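# Swap reels between scanner glass and two reel stacks

## Task

Take the reel that is lying on the scanner's glass and set it on top of the stack of reels whose labels face down, keeping the same face up that it had on the glass. Then take the uppermost reel from the stack whose labels face up and lay it flat on the glass with its label turned downward. Both grippers must have released their reels at the end.

## Robot and tools

Robot: two arms, left_arm and right_arm, each ending in a parallel two-finger gripper with a wrist camera (cam_left_wrist and cam_right_wrist, both 504x504 pixels). The names are labels only, not image sides. Base positions in the scene frame: left_arm at (+0.024, +0.278, 0) m, right_arm at (+0.003, -0.375, 0) m, each turned slightly about z.

Scene frame: origin on the table surface midway between the arms, +z up, +x out across the table, left_arm on the +y side. Each result prints a state line per arm with end_effector_position (metres) and end_effector_quat_wxyz in this frame. That position is the point between the finger pads, roughly 1 cm short of the fingertips. The printed position may be a little off, more so at long reach.

Gripper axes: fingers extend along the gripper's own +z; they open and close along its y axis. Motion offsets below are expressed in these gripper axes, not the scene frame.

The 14-number row (used by both execute_actions and move): numbers 1-7 are left_arm, numbers 8-14 are right_arm, always all 14 even if one arm is idle. Per arm the order is dx, dy, dz, rx, ry, rz, opening. dx..rz are an offset from the gripper's measured pose at the start of the action (or, for move and the first action of a call, from the pose in the latest result), in the gripper's own frame; they are not absolute poses. Each is in [-1, 1]; 1.0 equals 0.6 m of translation or 180 degrees of rotation, and rx, ry, rz form a single rotation vector. Opening is absolute, not an offset: +1 fully open (0.094 m), -1 closed.

execute_actions(actions): a list of actions run in sequence. Each action is a table of up to 15 rows; each row lasts one control step of 1/30 s, and if fewer than 15 rows are given the last row repeats to fill the action. Every row is measured from the action's start pose, not from the row before. An empty list simply returns state and images. Per step the commanded pose is clipped to within 70 mm and 16 degrees of the current pose, so large offsets need several actions; after an action the arm goes at most to its last clipped pose.

move(target, speed, blocking): target is one 14-number row as above. Both grippers travel straight toward their targets, finishing together in 0.5 to 10 s (stopping short if longer). speed is in m/s, 0.002 to 0.5, default 0.25; rotation is capped at twice that in rad/s. The opening is applied at the start. Moves ignore obstacles and the other arm, may overshoot speed near full arm extension, and strike harder when faster or aimed deeper past a contact. blocking=false returns after 0.5 s while motion continues; you must then use wait or stop before sending new actions or moves. The result adds a move: line: done, off_target, moving, held or fault, plus limits (paced means the command was clipped; held means a safety check blocked some steps, after which the arm may speed up), and each gripper's distance from its target.

wait(seconds): 0 to 10; lets the scene run with the last commands held, returning early if a running move ends. stop(): brakes the current move; needs stopping distance, and the fingers keep moving. zoom_image(camera, region): enlarges part of a camera's latest image; region is [x0, y0, x1, y1] in pixels, at most 504x504. read_manual(section): only returns licence text. finished_scene(scene): ends the current scene (give its number); irreversible, call only once the goal is met and stable.

Result lines: grip_measured is the measured finger opening on the same -1..+1 scale (the last Joint positions value gives metres; each gripper may read off by about 1 mm). Hand target lines show where the controller is currently driving each gripper. A pose unreachable line means the clearance check altered or blocked that arm's command. FAULT or OVER-TEMPERATURE FAULT lines mean an arm stopped; MOTOR HOT warns from 75 °C, with stops at 90 °C and collapse at 100 °C. Joint torques are noisy and offset. Joint limits (rad): waist -2.618..3.054, shoulder 0..3.142, elbow 0..3.142, wrist pitch -1.571..1.571, wrist yaw -1.571..1.571, wrist roll -2.094..2.094.

Practical notes: arms tend to finish a centimetre or more low, and repeated zero offsets can let them drift down; to hold an arm steady, send the offset back to its desired pose in the first call of a reply, zeros afterwards, and aim a bit higher if it still sags. To grasp, command an opening about 0.03 below grip_measured for a firm hold (less for a lighter one); finger force is about 50 to 62 N per pad, weaker on very thin parts. The robot keeps holding the last command while you think, which heats motors under load. Occasional external tugs on held parts or pushes on loose objects may occur.

Avoid: dropping reels, knocking anything off the table (that fails the task), slamming or pressing hard into the glass or stacks, and letting the arms collide or push on each other. Flip the second reel so its label faces down before placing it, and open both grippers at the end.

Each tool is called after "Emit:" in YAML: its name, and indented under it one key for each argument.

## Session

Emit:
execute_actions:
  actions: []

Scene clock: 0.00 s.
left_arm: end_effector_position=(+0.4730, +0.3279, +0.3458) grip_measured=+1.000 end_effector_quat_wxyz=(+0.460, -0.223, +0.650, -0.562) | right_arm: end_effector_position=(+0.2796, -0.3546, +0.3392) grip_measured=+1.000 end_effector_quat_wxyz=(+0.453, -0.247, +0.726, -0.454)
Joint positions: left_arm=[ 0.295  1.549  1.094  0.556  0.997 -1.301  0.094] | right_arm=[ 0.85   0.871  0.945 -0.481  1.107 -0.747  0.094]
Joint velocities: left_arm=[-0.017 -0.027 -0.037  0.11   0.007 -0.095  0.   ] | right_arm=[ 0.007  0.007 -0.022 -0.051 -0.007 -0.007  0.   ]
Joint torques (N m, as the arm reports them, + toward a larger angle): no reading
Hand target (left_arm): +0.471, +0.327, +0.354; +0.469, -0.215, +0.649, -0.560
Hand target (right_arm): +0.278, -0.356, +0.342; +0.456, -0.241, +0.727, -0.454

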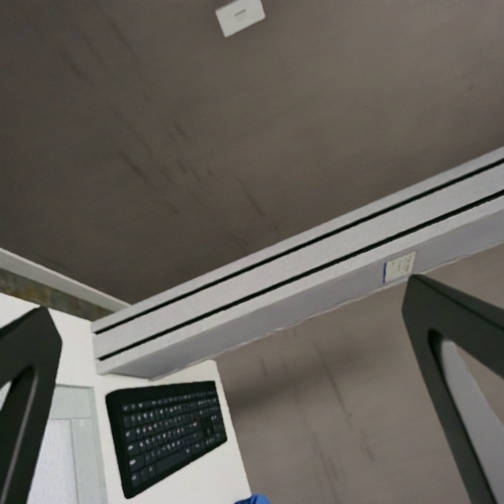

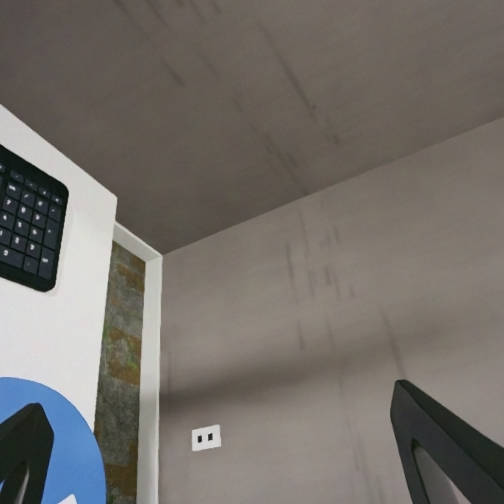

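Emit:
move:
  target: [0.307,-0.129,-0.132,-0.406,0.333,0.161,1,0,0,0,0,0,0,1]
  speed: 0.4

Scene clock: 22.50 s.
left_arm: end_effector_position=(+0.3082, +0.1947, +0.3467) grip_measured=+1.000 end_effector_quat_wxyz=(+0.253, -0.006, +0.963, -0.093) | right_arm: end_effector_position=(+0.2796, -0.3546, +0.3392) grip_measured=+1.000 end_effector_quat_wxyz=(+0.453, -0.247, +0.726, -0.454)
Joint positions: left_arm=[-0.412  1.456  2.001 -1.573  0.045 -0.287  0.094] | right_arm=[ 0.85   0.871  0.945 -0.481  1.107 -0.747  0.094]
Joint velocities: left_arm=[-0.027 -0.002  0.002  0.051 -0.007 -0.007  0.   ] | right_arm=[ 0.022 -0.002  0.012 -0.051  0.081  0.007  0.   ]
Joint torques (N m, as the arm reports them, + toward a larger angle): left_arm=[-0.6  -5.23  4.3   1.18 -0.13 -0.11] | right_arm=[ 0.06 -0.61  8.24  1.33  0.21  0.03]
Hand target (left_arm): +0.300, +0.197, +0.347; +0.252, -0.008, +0.964, -0.087
Hand target (right_arm): +0.280, -0.355, +0.339; +0.453, -0.247, +0.726, -0.454
Off the commanded pose (left_arm): 0.010 m, 31 deg; orientation clipped at the last step of the last action.
Off the commanded pose (right_arm): 0.000 m, 0 deg.
joint sent to its limit (left arm) — the command would take joint 4 (wrist pitch) past its lower limit, so that joint was sent only as far as its limit.
move: off_target (left_arm); limits=paced
camera_calibration (this result's frames):
cam_left_wrist: T_world_to_cam=[[-0.126163, -0.966217, 0.224738, 0.151129], [-0.98699, 0.145022, 0.0694186, 0.274477], [-0.0996654, -0.213056, -0.971943, 0.508431], [0, 0, 0, 1]] pos_world=[0.340645, 0.214542, 0.441148]

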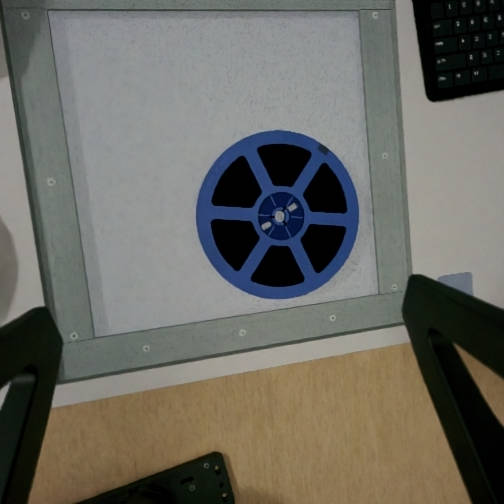

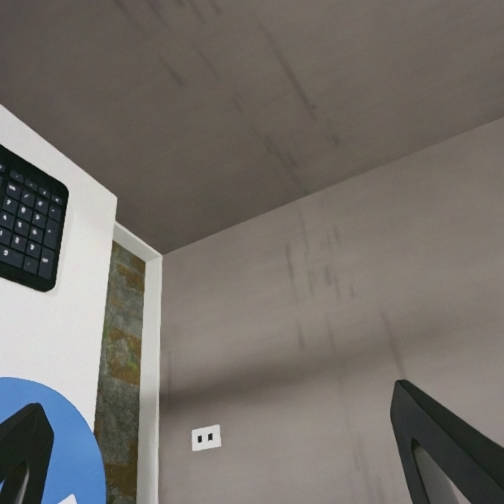

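Emit:
move:
  target: [0,0.25,-0.05,0,0,0,1,-0.115,-0.015,-0.022,-0.257,0.175,0.239,1]
  speed: 0.4

Scene clock: 41.70 s.
left_arm: end_effector_position=(+0.3039, +0.3484, +0.3502) grip_measured=+1.000 end_effector_quat_wxyz=(+0.305, -0.018, +0.949, -0.069) | right_arm: end_effector_position=(+0.2988, -0.2981, +0.3778) grip_measured=+1.000 end_effector_quat_wxyz=(+0.328, -0.010, +0.944, +0.015)
Joint positions: left_arm=[ 0.325  1.426  1.95  -1.573  0.384  0.335  0.094] | right_arm=[ 0.526  1.467  2.095 -1.551  0.184  0.273  0.094]
Joint velocities: left_arm=[ 0.002  0.022  0.007 -0.081  0.051  0.066  0.   ] | right_arm=[ 0.002 -0.002 -0.002 -0.051  0.007 -0.007  0.   ]
Joint torques (N m, as the arm reports them, + toward a larger angle): left_arm=[ 0.61 -3.76  4.55  1.13  0.29  0.08] | right_arm=[-0.53 -2.92  8.42  1.03  0.04  0.07]
Hand target (left_arm): +0.300, +0.346, +0.348; +0.301, -0.016, +0.950, -0.079
Hand target (right_arm): +0.300, -0.299, +0.378; +0.323, -0.005, +0.946, +0.017
Off the commanded pose (left_arm): 0.007 m, 7 deg.
Off the commanded pose (right_arm): 0.002 m, 10 deg.
joint sent to its limit (left arm) — the command would take joint 4 (wrist pitch) past its lower limit, so that joint was sent only as far as its limit.
joint sent to its limit (right arm) — the command would take joint 4 (wrist pitch) past its lower limit, so that joint was sent only as far as its limit.
move: off_target (left_arm, right_arm)
camera_calibration (this result's frames):
cam_left_wrist: T_world_to_cam=[[-0.104748, -0.978999, 0.174896, 0.313694], [-0.994411, 0.100764, -0.0315297, 0.300653], [0.0132444, -0.177221, -0.984082, 0.501594], [0, 0, 0, 1]] pos_world=[0.325188, 0.365704, 0.448225]
cam_right_wrist: T_world_to_cam=[[-0.0445316, -0.998977, 0.00783019, -0.299116], [-0.982052, 0.0423364, -0.183799, 0.418234], [0.183279, -0.0158745, -0.982933, 0.415647], [0, 0, 0, 1]] pos_world=[0.321228, -0.309918, 0.487766]

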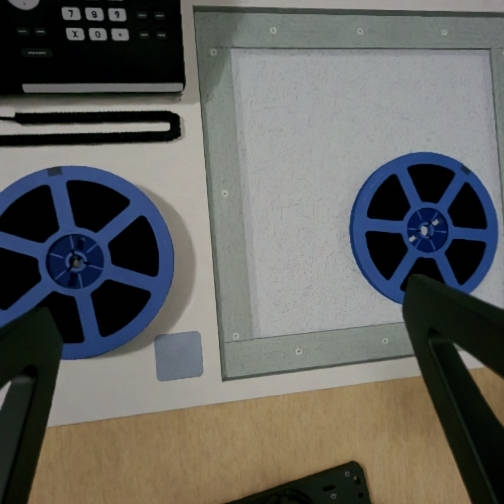

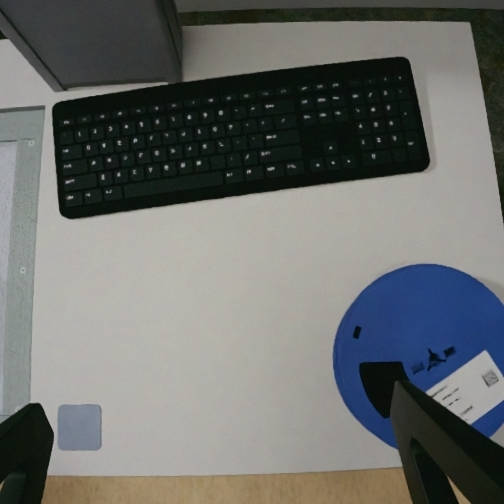

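Emit:
zoom_image:
  camera: "cam_left_wrist"
  region: [330,130,504,310]

Emit:
zoom_image:
  camera: "cam_right_wrist"
  region: [310,250,504,460]

Region (330, 130, 504, 310) of cam_left_wrist's 504x504 image, scaled by 2.800, with more detail than that image has; it fills the left 487 columns of this view, and the rest is white.

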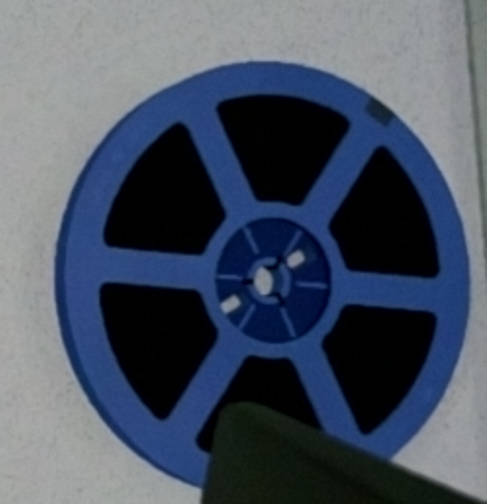

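Region (310, 250, 504, 460) of cam_right_wrist's 504x504 image, scaled by 2.400, with more detail than that image has; it fills the left 466 columns of this view, and the rest is white.

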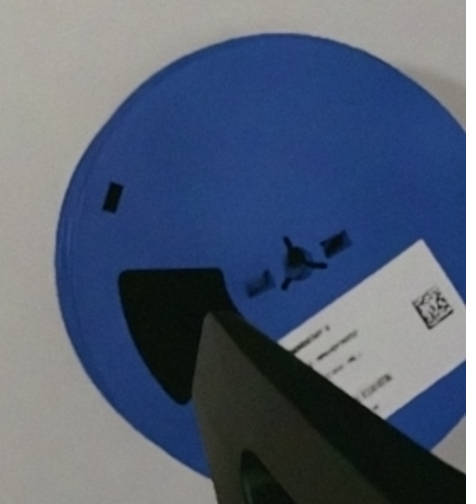

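Emit:
move:
  target: [0.383,-0.24,0.238,-0.037,-0.207,0.628,1,0,0,0,0,0,0,1]
  speed: 0.4

Scene clock: 102.37 s.
left_arm: end_effector_position=(+0.1972, +0.1774, +0.1169) grip_measured=+1.000 end_effector_quat_wxyz=(+0.449, +0.749, +0.420, +0.246) | right_arm: end_effector_position=(+0.2987, -0.2976, +0.3777) grip_measured=+1.000 end_effector_quat_wxyz=(+0.328, -0.011, +0.945, +0.017)
Joint positions: left_arm=[-0.58   0.022  0.237 -0.715  0.114  1.622  0.094] | right_arm=[ 0.526  1.467  2.095 -1.551  0.181  0.274  0.094]
Joint velocities: left_arm=[-0.007 -0.012  0.007  0.007 -0.095  0.066  0.   ] | right_arm=[ 0.007 -0.002 -0.007 -0.022  0.066 -0.022  0.   ]
Joint torques (N m, as the arm reports them, + toward a larger angle): left_arm=[-0.59  1.68  6.57  2.06 -0.1   0.02] | right_arm=[ 0.03 -4.48  5.98  1.18  0.11  0.  ]
Hand target (left_arm): +0.199, +0.177, +0.118; +0.454, +0.746, +0.415, +0.255
Hand target (right_arm): +0.299, -0.298, +0.378; +0.328, -0.011, +0.944, +0.015
Off the commanded pose (left_arm): 0.009 m, 3 deg.
Off the commanded pose (right_arm): 0.001 m, 0 deg.
joint sent to its limit (left arm) — the command would take joint 2 (shoulder) past its lower limit, so that joint was sent only as far as its limit.
move: off_target (left_arm)
camera_calibration (this result's frames):
cam_left_wrist: T_world_to_cam=[[-0.437853, 0.330302, -0.836173, 0.127535], [0.0476528, 0.937286, 0.34529, -0.193467], [0.897783, 0.11134, -0.426133, -0.0477751], [0, 0, 0, 1]] pos_world=[0.107953, 0.144528, 0.153085]
cam_right_wrist: T_world_to_cam=[[-0.0430536, -0.999061, 0.00483851, -0.297871], [-0.982294, 0.0414462, -0.182704, 0.417442], [0.182332, -0.0126189, -0.983156, 0.416932], [0, 0, 0, 1]] pos_world=[0.321206, -0.309632, 0.487619]

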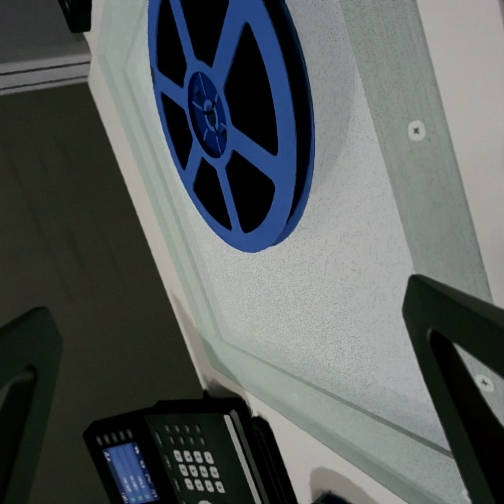

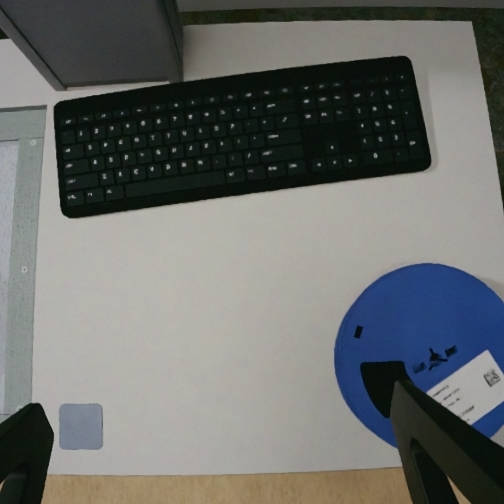

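Emit:
zoom_image:
  camera: "cam_left_wrist"
  region: [200,60,380,260]

Region (200, 60, 380, 260) of cam_left_wrist's 504x504 image, scaled by 2.520, with more detail than that image has; it fills the left 454 columns of this view, and the rest is white.

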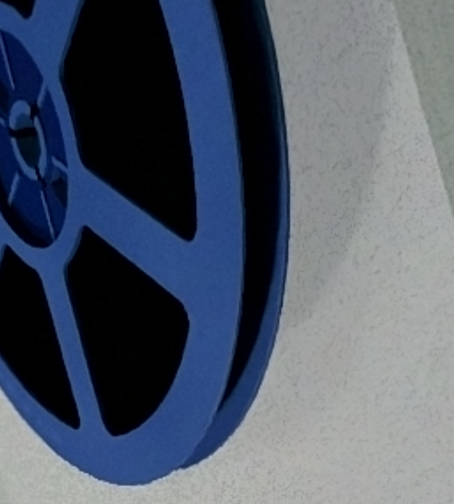

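Emit:
move:
  target: [-0.0105,-0.06,0.112,0,0,0,-0.57,0,0,0,0,0,0,1]
  speed: 0.15

Scene clock: 122.70 s.
left_arm: end_effector_position=(+0.2006, +0.1712, +0.0908) grip_measured=-0.568 end_effector_quat_wxyz=(+0.441, +0.759, +0.416, +0.238) | right_arm: end_effector_position=(+0.2987, -0.2976, +0.3777) grip_measured=+1.000 end_effector_quat_wxyz=(+0.328, -0.011, +0.945, +0.017)
Joint positions: left_arm=[-0.624  0.022  0.148 -0.649  0.087  1.615  0.02 ] | right_arm=[ 0.526  1.467  2.095 -1.551  0.181  0.274  0.094]
Joint velocities: left_arm=[ 0.007 -0.012  0.002  0.037  0.007 -0.022 -0.001] | right_arm=[ 0.007  0.002 -0.032 -0.037 -0.081 -0.007  0.   ]
Joint torques (N m, as the arm reports them, + toward a larger angle): left_arm=[ 0.23  3.02  8.92  1.99 -0.01 -0.02] | right_arm=[ 0.04 -4.51  5.96  1.18  0.08  0.02]
Hand target (left_arm): +0.202, +0.171, +0.097; +0.447, +0.755, +0.414, +0.243
Hand target (right_arm): +0.299, -0.298, +0.378; +0.328, -0.011, +0.945, +0.017
Off the commanded pose (left_arm): 0.052 m, 2 deg.
Off the commanded pose (right_arm): 0.000 m, 0 deg.
move: held (left_arm); limits=held; held on 16 of 24 steps (left_arm), including the last (left_arm)
pose unreachable (left arm): on one or more control steps of this call, first in action 0 (counted from 0), this arm could not follow its commanded pose, so it was not sent that pose on those steps. On the call's last step it was still not sent that pose. It may still have moved: this result reports where it is.
cause: the commanded pose would bring two parts of the arm too close to each other (its upper arm (the part past joint 2) and its wrist (the part past joint 5), with joints 3 (elbow) to 5 (wrist yaw) between them).
camera_calibration (this result's frames):
cam_left_wrist: T_world_to_cam=[[-0.447797, 0.352334, -0.82179, 0.106191], [0.0701779, 0.930103, 0.360532, -0.18348], [0.891377, 0.103773, -0.441223, -0.0572756], [0, 0, 0, 1]] pos_world=[0.111482, 0.139184, 0.128145]
cam_right_wrist: T_world_to_cam=[[-0.0430536, -0.999061, 0.00483851, -0.297871], [-0.982294, 0.0414462, -0.182704, 0.417442], [0.182332, -0.0126189, -0.983156, 0.416932], [0, 0, 0, 1]] pos_world=[0.321206, -0.309632, 0.487619]

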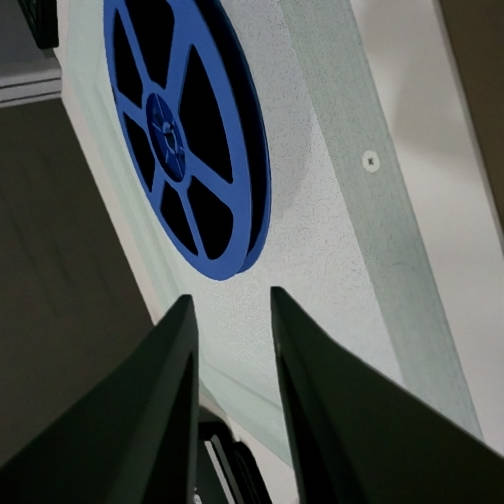

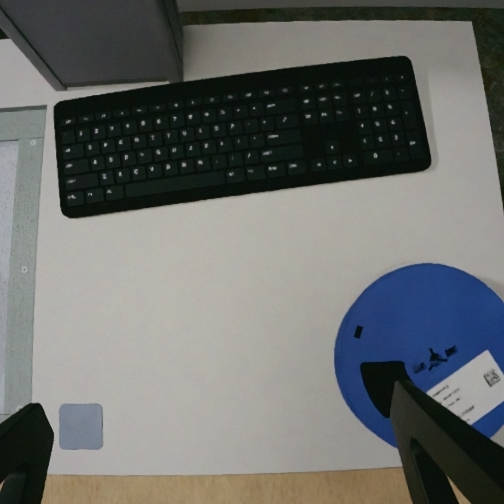

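Emit:
move:
  target: [0.103,0.062,0.053,0.083,-0.17,0.081,-0.57,0,0,0,0,0,0,1]

Scene clock: 137.47 s.
left_arm: end_effector_position=(+0.2704, +0.1959, +0.1042) grip_measured=-0.568 end_effector_quat_wxyz=(+0.374, +0.822, +0.411, +0.125) | right_arm: end_effector_position=(+0.2987, -0.2976, +0.3777) grip_measured=+1.000 end_effector_quat_wxyz=(+0.328, -0.011, +0.945, +0.017)
Joint positions: left_arm=[-0.098  0.956  0.517 -0.517  0.569  2.081  0.02 ] | right_arm=[ 0.526  1.467  2.095 -1.551  0.181  0.274  0.094]
Joint velocities: left_arm=[ 0.007 -0.002 -0.017  0.037 -0.007 -0.007 -0.   ] | right_arm=[ 0.022  0.002 -0.002 -0.022 -0.081  0.022  0.   ]
Joint torques (N m, as the arm reports them, + toward a larger angle): left_arm=[ 0.7  -0.01 10.59  1.14  0.26  0.05] | right_arm=[ 0.06 -4.52  5.9   1.17  0.07  0.01]
Hand target (left_arm): +0.273, +0.197, +0.110; +0.375, +0.821, +0.412, +0.125
Hand target (right_arm): +0.299, -0.298, +0.378; +0.328, -0.011, +0.945, +0.017
Off the commanded pose (left_arm): 0.004 m, 27 deg; orientation clipped at the last step of the last action.
Off the commanded pose (right_arm): 0.000 m, 0 deg.
joint sent to its limit (left arm) — the command would take joint 6 (wrist roll) past its upper limit, so that joint was sent only as far as its limit.
move: off_target (left_arm); limits=paced
camera_calibration (this result's frames):
cam_left_wrist: T_world_to_cam=[[-0.584588, 0.467239, -0.663283, 0.137698], [0.281348, 0.883542, 0.374429, -0.265604], [0.760986, 0.0322732, -0.647965, -0.04528], [0, 0, 0, 1]] pos_world=[0.189682, 0.171796, 0.161443]
cam_right_wrist: T_world_to_cam=[[-0.0430536, -0.999061, 0.00483851, -0.297871], [-0.982294, 0.0414462, -0.182704, 0.417442], [0.182332, -0.0126189, -0.983156, 0.416932], [0, 0, 0, 1]] pos_world=[0.321206, -0.309632, 0.487619]

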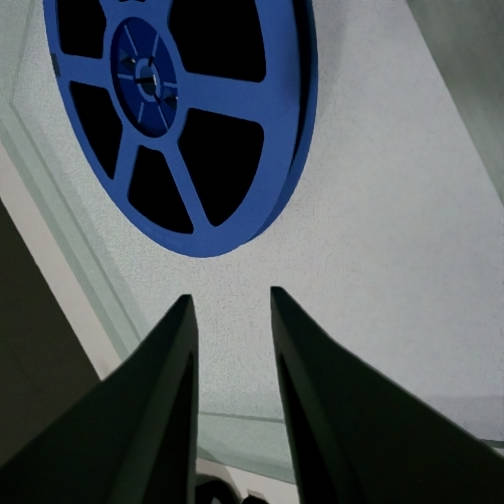

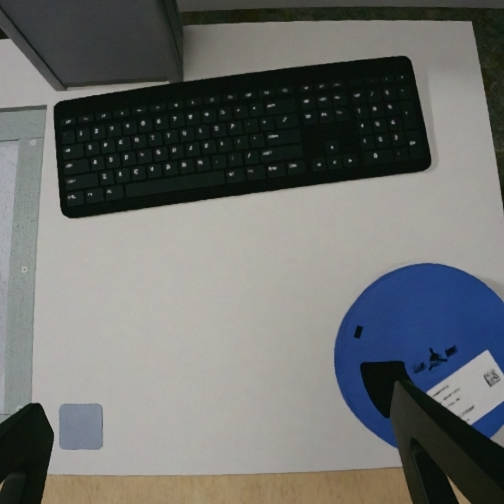

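Emit:
move:
  target: [0,0,0,0,0,-0.956,-0.57,0,0,0,0,0,0,1]
  speed: 0.5

Emit:
move:
  target: [0.04,0.055,0.07,0,0,0,-0.57,0,0,0,0,0,0,1]
  speed: 0.1

Scene clock: 168.30 s.
left_arm: end_effector_position=(+0.2704, +0.1959, +0.1042) grip_measured=-0.568 end_effector_quat_wxyz=(+0.152, -0.349, +0.850, -0.364) | right_arm: end_effector_position=(+0.2987, -0.2976, +0.3777) grip_measured=+1.000 end_effector_quat_wxyz=(+0.328, -0.011, +0.945, +0.017)
Joint positions: left_arm=[-0.098  0.956  0.517 -0.517  0.569 -0.912  0.02 ] | right_arm=[ 0.526  1.467  2.095 -1.551  0.181  0.274  0.094]
Joint velocities: left_arm=[-0.012  0.002  0.002  0.022  0.037 -0.081 -0.001] | right_arm=[ 0.002  0.002 -0.002  0.007  0.022  0.066  0.   ]
Joint torques (N m, as the arm reports them, + toward a larger angle): left_arm=[ 0.03 -0.92  7.72  1.37  0.21 -0.1 ] | right_arm=[ 0.01 -4.5   5.97  1.17  0.08  0.01]
Hand target (left_arm): +0.270, +0.196, +0.104; +0.151, -0.353, +0.848, -0.365
Hand target (right_arm): +0.299, -0.298, +0.378; +0.328, -0.011, +0.945, +0.017
Off the commanded pose (left_arm): 0.000 m, 1 deg.
Off the commanded pose (right_arm): 0.000 m, 0 deg.
move: done
camera_calibration (this result's frames):
cam_left_wrist: T_world_to_cam=[[0.395929, -0.487305, 0.778315, -0.0906452], [-0.917714, -0.239751, 0.316734, 0.284608], [0.0322558, -0.839675, -0.542131, 0.311502], [0, 0, 0, 1]] pos_world=[0.287031, 0.285624, 0.14928]
cam_right_wrist: T_world_to_cam=[[-0.0430536, -0.999061, 0.00483851, -0.297871], [-0.982294, 0.0414462, -0.182704, 0.417442], [0.182332, -0.0126189, -0.983156, 0.416932], [0, 0, 0, 1]] pos_world=[0.321206, -0.309632, 0.487619]

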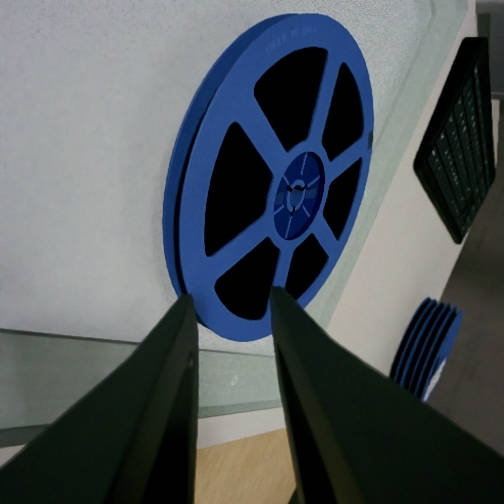

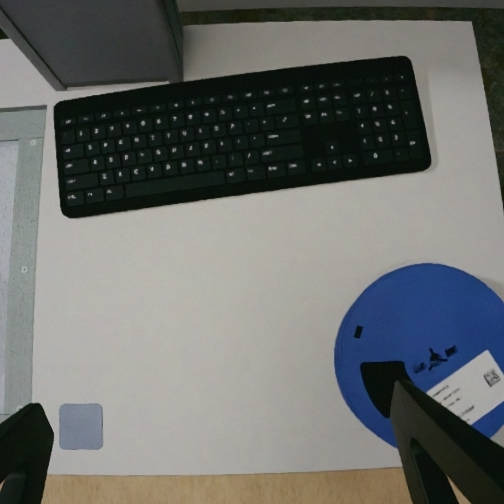

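Scene clock: 169.53 s.
left_arm: end_effector_position=(+0.2610, +0.1756, +0.0554) grip_measured=-0.568 end_effector_quat_wxyz=(+0.155, -0.347, +0.849, -0.366) | right_arm: end_effector_position=(+0.2987, -0.2976, +0.3777) grip_measured=+1.000 end_effector_quat_wxyz=(+0.328, -0.011, +0.945, +0.017)
Joint positions: left_arm=[-0.232  0.976  0.304 -0.214  0.491 -1.034  0.02 ] | right_arm=[ 0.526  1.467  2.095 -1.551  0.181  0.274  0.094]
Joint velocities: left_arm=[-0.017 -0.007 -0.012 -0.037 -0.022 -0.007  0.   ] | right_arm=[-0.002  0.002 -0.012  0.022  0.007 -0.037  0.   ]
Joint torques (N m, as the arm reports them, + toward a larger angle): left_arm=[-0.64  0.1   6.28  1.63  0.09 -0.08] | right_arm=[ 0.03 -4.47  5.95  1.18  0.08  0.02]
Hand target (left_arm): +0.260, +0.175, +0.050; +0.152, -0.349, +0.851, -0.363
Hand target (right_arm): +0.299, -0.298, +0.378; +0.328, -0.011, +0.945, +0.017
Off the commanded pose (left_arm): 0.005 m, 0 deg.
Off the commanded pose (right_arm): 0.000 m, 0 deg.
move: done
camera_calibration (this result's frames):
cam_left_wrist: T_world_to_cam=[[0.388621, -0.486681, 0.782378, -0.0572881], [-0.920744, -0.237089, 0.309868, 0.287299], [0.0346861, -0.840792, -0.540246, 0.267752], [0, 0, 0, 1]] pos_world=[0.277505, 0.265358, 0.100448]
cam_right_wrist: T_world_to_cam=[[-0.0430536, -0.999061, 0.00483851, -0.297871], [-0.982294, 0.0414462, -0.182704, 0.417442], [0.182332, -0.0126189, -0.983156, 0.416932], [0, 0, 0, 1]] pos_world=[0.321206, -0.309632, 0.487619]

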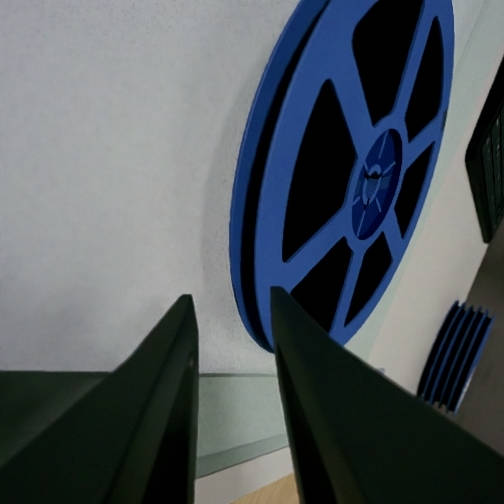

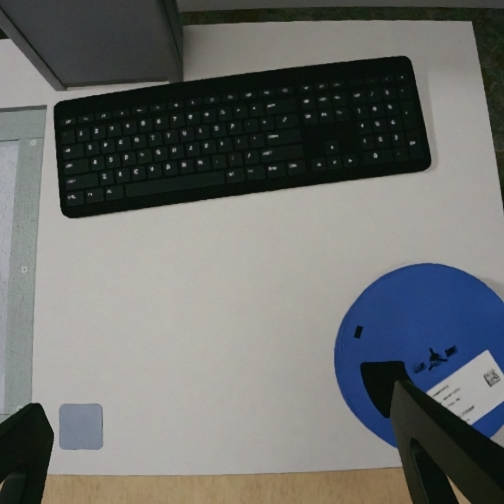

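Emit:
move:
  target: [0,0.009,0.008,0,0,0,-0.57,0,0,0,0,0,0,1]
  speed: 0.03

Emit:
move:
  target: [0.013,-0.037,0.039,0,0,0,-0.57,0,0,0,0,0,0,1]
  speed: 0.03

Scene clock: 183.27 s.
left_arm: end_effector_position=(+0.2620, +0.1756, +0.0526) grip_measured=-0.568 end_effector_quat_wxyz=(+0.157, -0.346, +0.849, -0.367) | right_arm: end_effector_position=(+0.2987, -0.2976, +0.3777) grip_measured=+1.000 end_effector_quat_wxyz=(+0.328, -0.011, +0.945, +0.017)
Joint positions: left_arm=[-0.232  0.988  0.293 -0.187  0.49  -1.035  0.02 ] | right_arm=[ 0.526  1.467  2.095 -1.551  0.181  0.274  0.094]
Joint velocities: left_arm=[0.002 0.007 0.007 0.066 0.007 0.007 0.   ] | right_arm=[-0.012  0.007 -0.012  0.022  0.022 -0.022  0.   ]
Joint torques (N m, as the arm reports them, + toward a larger angle): left_arm=[0.18 0.01 6.16 1.62 0.18 0.  ] | right_arm=[ 0.01 -4.46  5.97  1.18  0.08  0.02]
Hand target (left_arm): +0.261, +0.176, +0.048; +0.155, -0.347, +0.849, -0.366
Hand target (right_arm): +0.299, -0.298, +0.378; +0.328, -0.011, +0.945, +0.017
Off the commanded pose (left_arm): 0.005 m, 0 deg.
Off the commanded pose (right_arm): 0.000 m, 0 deg.
move: done
camera_calibration (this result's frames):
cam_left_wrist: T_world_to_cam=[[0.385508, -0.486128, 0.784259, -0.0548523], [-0.921921, -0.23795, 0.305682, 0.289818], [0.0380136, -0.840868, -0.539903, 0.265349], [0, 0, 0, 1]] pos_world=[0.278248, 0.26542, 0.097689]
cam_right_wrist: T_world_to_cam=[[-0.0430536, -0.999061, 0.00483851, -0.297871], [-0.982294, 0.0414462, -0.182704, 0.417442], [0.182332, -0.0126189, -0.983156, 0.416932], [0, 0, 0, 1]] pos_world=[0.321206, -0.309632, 0.487619]

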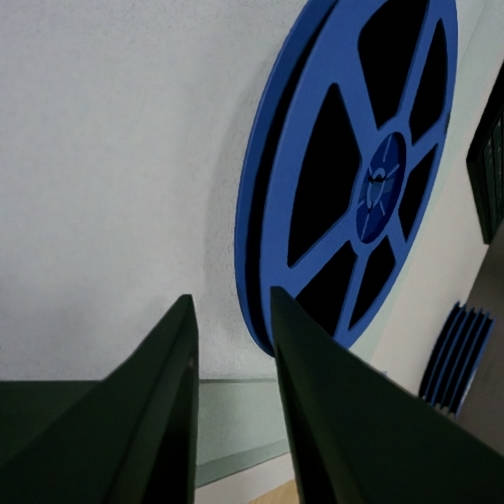

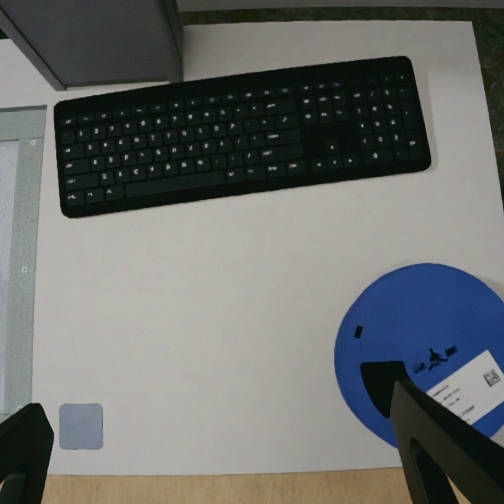

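Scene clock: 184.63 s.
left_arm: end_effector_position=(+0.2708, +0.1487, +0.0470) grip_measured=-0.568 end_effector_quat_wxyz=(+0.147, -0.345, +0.851, -0.367) | right_arm: end_effector_position=(+0.2987, -0.2976, +0.3777) grip_measured=+1.000 end_effector_quat_wxyz=(+0.328, -0.011, +0.945, +0.017)
Joint positions: left_arm=[-0.383  1.097  0.308 -0.055  0.404 -1.157  0.02 ] | right_arm=[ 0.526  1.467  2.095 -1.551  0.181  0.274  0.094]
Joint velocities: left_arm=[ 0.007 -0.017 -0.002 -0.051 -0.022  0.037 -0.   ] | right_arm=[-0.002 -0.012  0.007 -0.051  0.037  0.022  0.   ]
Joint torques (N m, as the arm reports them, + toward a larger angle): left_arm=[-0.63 -0.4   9.61  1.63 -0.04 -0.09] | right_arm=[ 0.01 -4.49  5.94  1.19  0.08  0.02]
Hand target (left_arm): +0.279, +0.148, +0.052; +0.157, -0.346, +0.849, -0.366
Hand target (right_arm): +0.299, -0.298, +0.378; +0.328, -0.011, +0.945, +0.017
Off the commanded pose (left_arm): 0.010 m, 1 deg.
Off the commanded pose (right_arm): 0.000 m, 0 deg.
move: done
camera_calibration (this result's frames):
cam_left_wrist: T_world_to_cam=[[0.392843, -0.487312, 0.779872, -0.0685393], [-0.919398, -0.226119, 0.321833, 0.290048], [0.0195105, -0.843443, -0.536864, 0.244622], [0, 0, 0, 1]] pos_world=[0.288822, 0.23851, 0.0914336]
cam_right_wrist: T_world_to_cam=[[-0.0430536, -0.999061, 0.00483851, -0.297871], [-0.982294, 0.0414462, -0.182704, 0.417442], [0.182332, -0.0126189, -0.983156, 0.416932], [0, 0, 0, 1]] pos_world=[0.321206, -0.309632, 0.487619]

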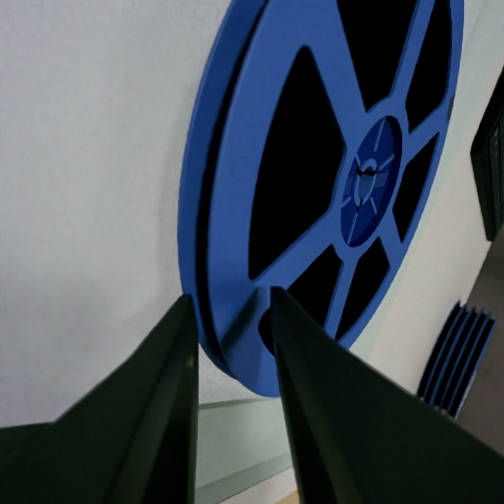

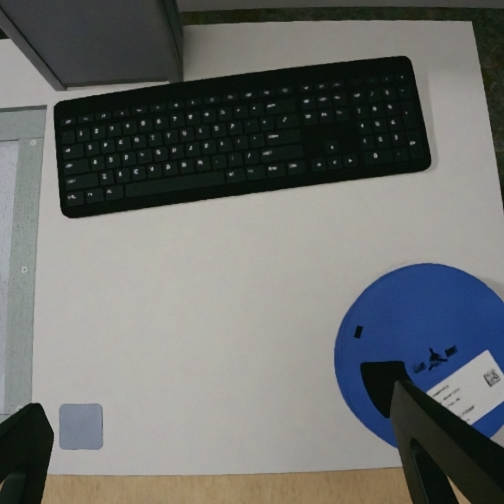

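Emit:
move:
  target: [0,-0.024,0.006,0,0,0,-0.57,0,0,0,0,0,0,1]
  speed: 0.02

Emit:
move:
  target: [0,-0.004,0.02,0,0,0,-0.57,0,0,0,0,0,0,1]
  speed: 0.02

Scene clock: 190.67 s.
left_arm: end_effector_position=(+0.2735, +0.1423, +0.0495) grip_measured=-0.568 end_effector_quat_wxyz=(+0.144, -0.345, +0.852, -0.367) | right_arm: end_effector_position=(+0.2987, -0.2976, +0.3777) grip_measured=+1.000 end_effector_quat_wxyz=(+0.328, -0.011, +0.945, +0.017)
Joint positions: left_arm=[-0.412  1.116  0.33  -0.054  0.389 -1.181  0.02 ] | right_arm=[ 0.526  1.467  2.095 -1.551  0.181  0.274  0.094]
Joint velocities: left_arm=[-0.007 -0.007 -0.017 -0.022 -0.066 -0.007 -0.   ] | right_arm=[ 0.007 -0.012 -0.002  0.007 -0.066 -0.007  0.   ]
Joint torques (N m, as the arm reports them, + toward a larger angle): left_arm=[-0.65 -0.87  9.86  1.47  0.02 -0.11] | right_arm=[ 0.03 -4.54  5.95  1.18  0.07  0.02]
Hand target (left_arm): +0.279, +0.140, +0.055; +0.147, -0.345, +0.851, -0.367
Hand target (right_arm): +0.299, -0.298, +0.378; +0.328, -0.011, +0.945, +0.017
Off the commanded pose (left_arm): 0.009 m, 0 deg.
Off the commanded pose (right_arm): 0.000 m, 0 deg.
move: done
camera_calibration (this result's frames):
cam_left_wrist: T_world_to_cam=[[0.396034, -0.487441, 0.778176, -0.0753929], [-0.918136, -0.222706, 0.327763, 0.289107], [0.0135399, -0.844277, -0.535736, 0.242246], [0, 0, 0, 1]] pos_world=[0.292018, 0.232159, 0.0936903]
cam_right_wrist: T_world_to_cam=[[-0.0430536, -0.999061, 0.00483851, -0.297871], [-0.982294, 0.0414462, -0.182704, 0.417442], [0.182332, -0.0126189, -0.983156, 0.416932], [0, 0, 0, 1]] pos_world=[0.321206, -0.309632, 0.487619]

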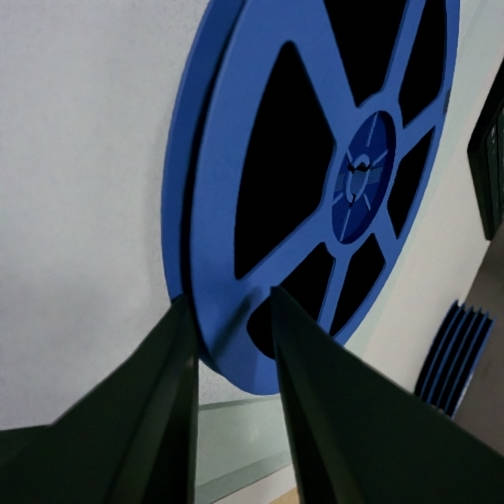

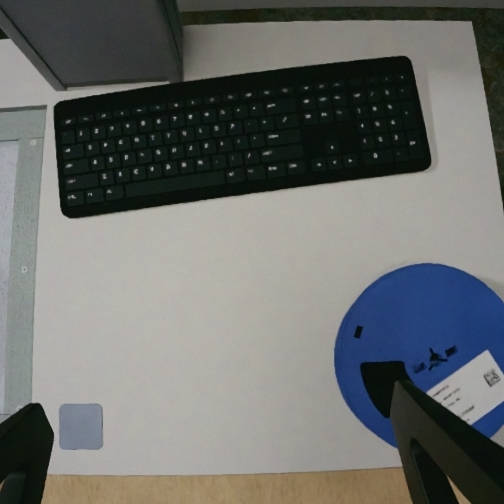

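Scene clock: 191.53 s.
left_arm: end_effector_position=(+0.2811, +0.1348, +0.0481) grip_measured=-0.568 end_effector_quat_wxyz=(+0.148, -0.339, +0.849, -0.377) | right_arm: end_effector_position=(+0.2987, -0.2976, +0.3777) grip_measured=+1.000 end_effector_quat_wxyz=(+0.328, -0.011, +0.945, +0.017)
Joint positions: left_arm=[-0.431  1.173  0.33   0.03   0.389 -1.197  0.02 ] | right_arm=[ 0.526  1.467  2.095 -1.551  0.181  0.274  0.094]
Joint velocities: left_arm=[ 0.007  0.022 -0.012  0.022  0.022 -0.037  0.   ] | right_arm=[-0.002  0.007  0.017 -0.095 -0.007 -0.037  0.   ]
Joint torques (N m, as the arm reports them, + toward a larger angle): left_arm=[-0.7  -0.61  7.46  1.54 -0.06 -0.1 ] | right_arm=[ 0.04 -4.5   5.95  1.19  0.07  0.02]
Hand target (left_arm): +0.281, +0.135, +0.043; +0.144, -0.345, +0.852, -0.367
Hand target (right_arm): +0.299, -0.298, +0.378; +0.328, -0.011, +0.945, +0.017
Off the commanded pose (left_arm): 0.005 m, 1 deg.
Off the commanded pose (right_arm): 0.000 m, 0 deg.
move: done
camera_calibration (this result's frames):
cam_left_wrist: T_world_to_cam=[[0.378549, -0.478226, 0.792465, -0.0779745], [-0.925429, -0.211091, 0.314677, 0.296024], [0.0167955, -0.852491, -0.522473, 0.234581], [0, 0, 0, 1]] pos_world=[0.299526, 0.225176, 0.0912021]
cam_right_wrist: T_world_to_cam=[[-0.0430536, -0.999061, 0.00483851, -0.297871], [-0.982294, 0.0414462, -0.182704, 0.417442], [0.182332, -0.0126189, -0.983156, 0.416932], [0, 0, 0, 1]] pos_world=[0.321206, -0.309632, 0.487619]

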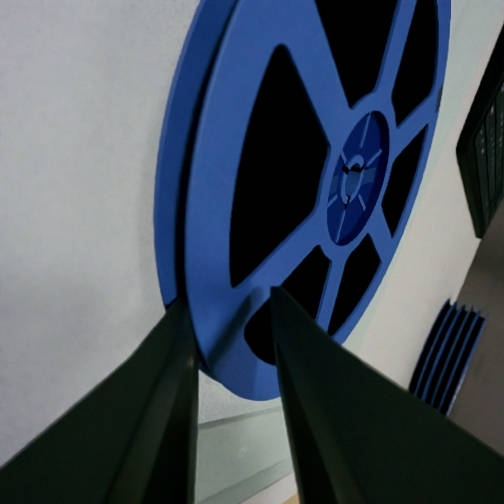

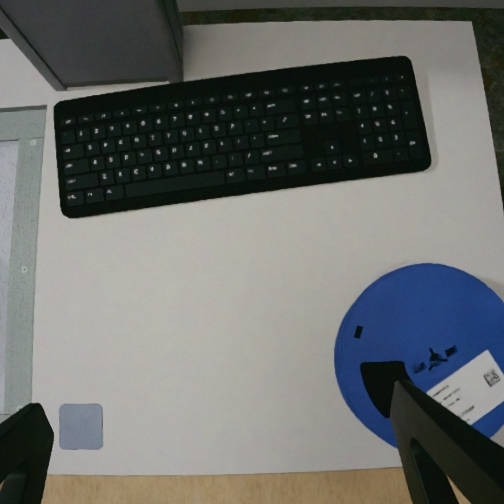

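Emit:
move:
  target: [0,0,0,0,0,0,-1,0,0,0,0,0,0,1]

Emit:
move:
  target: [0,-0.07,-0.07,0,0,0,-1,0,0,0,0,0,0,1]
  speed: 0.06

Scene clock: 198.27 s.
left_arm: end_effector_position=(+0.2811, +0.1349, +0.0479) grip_measured=-0.995 end_effector_quat_wxyz=(+0.147, -0.340, +0.849, -0.377) | right_arm: end_effector_position=(+0.2987, -0.2976, +0.3777) grip_measured=+1.000 end_effector_quat_wxyz=(+0.328, -0.011, +0.945, +0.017)
Joint positions: left_arm=[-0.431  1.173  0.33   0.03   0.388 -1.198  0.   ] | right_arm=[ 0.526  1.467  2.095 -1.551  0.181  0.274  0.094]
Joint velocities: left_arm=[-0.002 -0.012  0.012 -0.022 -0.022 -0.022 -0.   ] | right_arm=[ 0.007 -0.012  0.002 -0.007  0.022  0.007  0.   ]
Joint torques (N m, as the arm reports them, + toward a larger angle): left_arm=[ 0.02 -2.1   6.9   1.59  0.12 -0.01] | right_arm=[ 0.   -4.54  5.92  1.17  0.06  0.02]
Hand target (left_arm): +0.281, +0.135, +0.048; +0.147, -0.339, +0.849, -0.377
Hand target (right_arm): +0.299, -0.298, +0.378; +0.328, -0.011, +0.945, +0.017
Off the commanded pose (left_arm): 0.000 m, 0 deg.
Off the commanded pose (right_arm): 0.000 m, 0 deg.
move: done
camera_calibration (this result's frames):
cam_left_wrist: T_world_to_cam=[[0.379761, -0.477671, 0.79222, -0.078256], [-0.924925, -0.21198, 0.315561, 0.296019], [0.0172009, -0.852582, -0.522311, 0.234462], [0, 0, 0, 1]] pos_world=[0.299481, 0.225267, 0.0910461]
cam_right_wrist: T_world_to_cam=[[-0.0430536, -0.999061, 0.00483851, -0.297871], [-0.982294, 0.0414462, -0.182704, 0.417442], [0.182332, -0.0126189, -0.983156, 0.416932], [0, 0, 0, 1]] pos_world=[0.321206, -0.309632, 0.487619]

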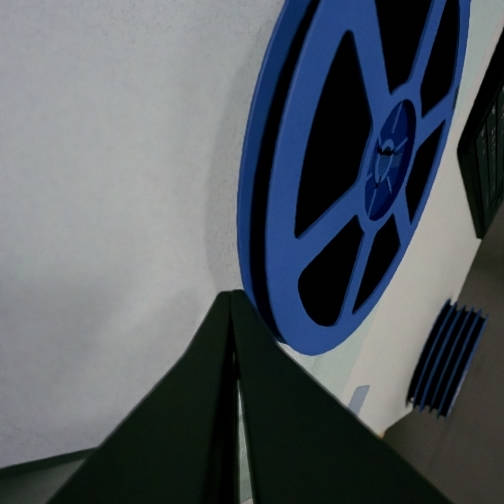

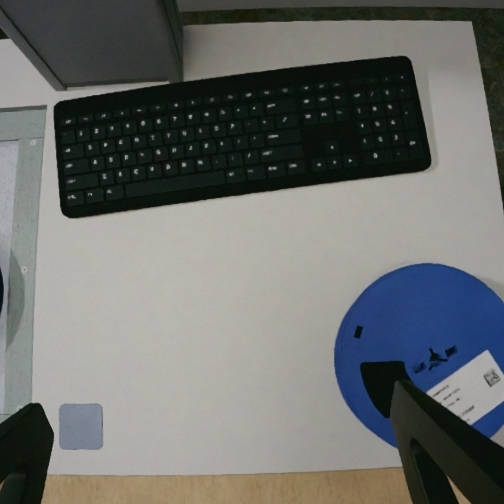

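Scene clock: 199.83 s.
left_arm: end_effector_position=(+0.2741, +0.1369, +0.0932) grip_measured=-0.995 end_effector_quat_wxyz=(+0.136, -0.345, +0.853, -0.368) | right_arm: end_effector_position=(+0.2987, -0.2976, +0.3777) grip_measured=+1.000 end_effector_quat_wxyz=(+0.328, -0.011, +0.945, +0.017)
Joint positions: left_arm=[-0.431  1.025  0.483 -0.304  0.388 -1.198  0.   ] | right_arm=[ 0.526  1.467  2.095 -1.551  0.181  0.274  0.094]
Joint velocities: left_arm=[-0.012  0.002 -0.022 -0.081  0.007 -0.051  0.   ] | right_arm=[-0.002  0.007  0.007  0.022 -0.007 -0.037  0.   ]
Joint torques (N m, as the arm reports them, + toward a larger angle): left_arm=[ 0.28 -3.2  10.52  1.39  0.14  0.  ] | right_arm=[ 0.02 -4.5   5.95  1.18  0.08  0.03]
Hand target (left_arm): +0.278, +0.136, +0.107; +0.147, -0.340, +0.849, -0.377
Hand target (right_arm): +0.299, -0.298, +0.378; +0.328, -0.011, +0.945, +0.017
Off the commanded pose (left_arm): 0.015 m, 2 deg.
Off the commanded pose (right_arm): 0.000 m, 0 deg.
move: off_target (left_arm)
camera_calibration (this result's frames):
cam_left_wrist: T_world_to_cam=[[0.404193, -0.484698, 0.775691, -0.114646], [-0.914673, -0.214929, 0.342313, 0.270783], [0.000800025, -0.847864, -0.530213, 0.264511], [0, 0, 0, 1]] pos_world=[0.293806, 0.2269, 0.136485]
cam_right_wrist: T_world_to_cam=[[-0.0430536, -0.999061, 0.00483851, -0.297871], [-0.982294, 0.0414462, -0.182704, 0.417442], [0.182332, -0.0126189, -0.983156, 0.416932], [0, 0, 0, 1]] pos_world=[0.321206, -0.309632, 0.487619]

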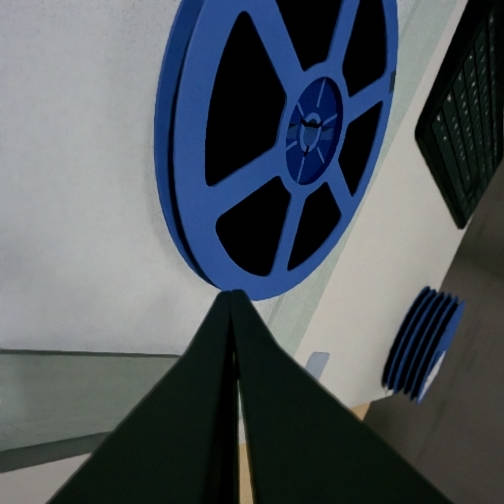

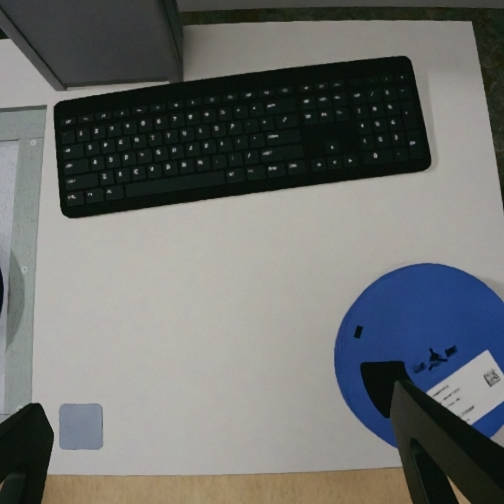

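Emit:
move:
  target: [0,0.02,0,0.144,0,0,-0.57,0,0,0,0,0,0,1]

Scene clock: 210.33 s.
left_arm: end_effector_position=(+0.2721, +0.1420, +0.0879) grip_measured=-0.572 end_effector_quat_wxyz=(+0.215, -0.299, +0.751, -0.548) | right_arm: end_effector_position=(+0.2987, -0.2976, +0.3777) grip_measured=+1.000 end_effector_quat_wxyz=(+0.328, -0.011, +0.945, +0.017)
Joint positions: left_arm=[-0.252  1.052  0.031  0.616  0.675 -1.313  0.02 ] | right_arm=[ 0.526  1.467  2.095 -1.551  0.181  0.274  0.094]
Joint velocities: left_arm=[-0.007  0.012 -0.002  0.022  0.007 -0.051 -0.001] | right_arm=[-0.027  0.007 -0.002 -0.007 -0.007 -0.095  0.   ]
Joint torques (N m, as the arm reports them, + toward a larger angle): left_arm=[ 0.7   0.27  5.13  2.03  0.22 -0.09] | right_arm=[ 0.   -4.51  5.92  1.17  0.08  0.01]
Hand target (left_arm): +0.269, +0.143, +0.084; +0.209, -0.303, +0.750, -0.549
Hand target (right_arm): +0.299, -0.298, +0.378; +0.328, -0.011, +0.945, +0.017
Off the commanded pose (left_arm): 0.005 m, 1 deg.
Off the commanded pose (right_arm): 0.000 m, 0 deg.
move: done
camera_calibration (this result's frames):
cam_left_wrist: T_world_to_cam=[[0.115482, -0.202984, 0.972348, -0.0860345], [-0.985388, -0.146789, 0.0863876, 0.303932], [0.125195, -0.968117, -0.21697, 0.221712], [0, 0, 0, 1]] pos_world=[0.281669, 0.241794, 0.105504]
cam_right_wrist: T_world_to_cam=[[-0.0430536, -0.999061, 0.00483851, -0.297871], [-0.982294, 0.0414462, -0.182704, 0.417442], [0.182332, -0.0126189, -0.983156, 0.416932], [0, 0, 0, 1]] pos_world=[0.321206, -0.309632, 0.487619]

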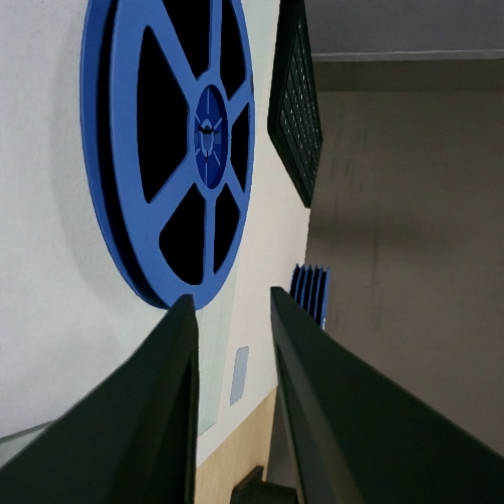

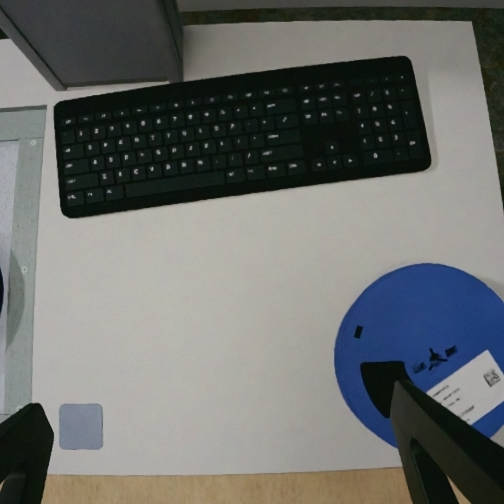

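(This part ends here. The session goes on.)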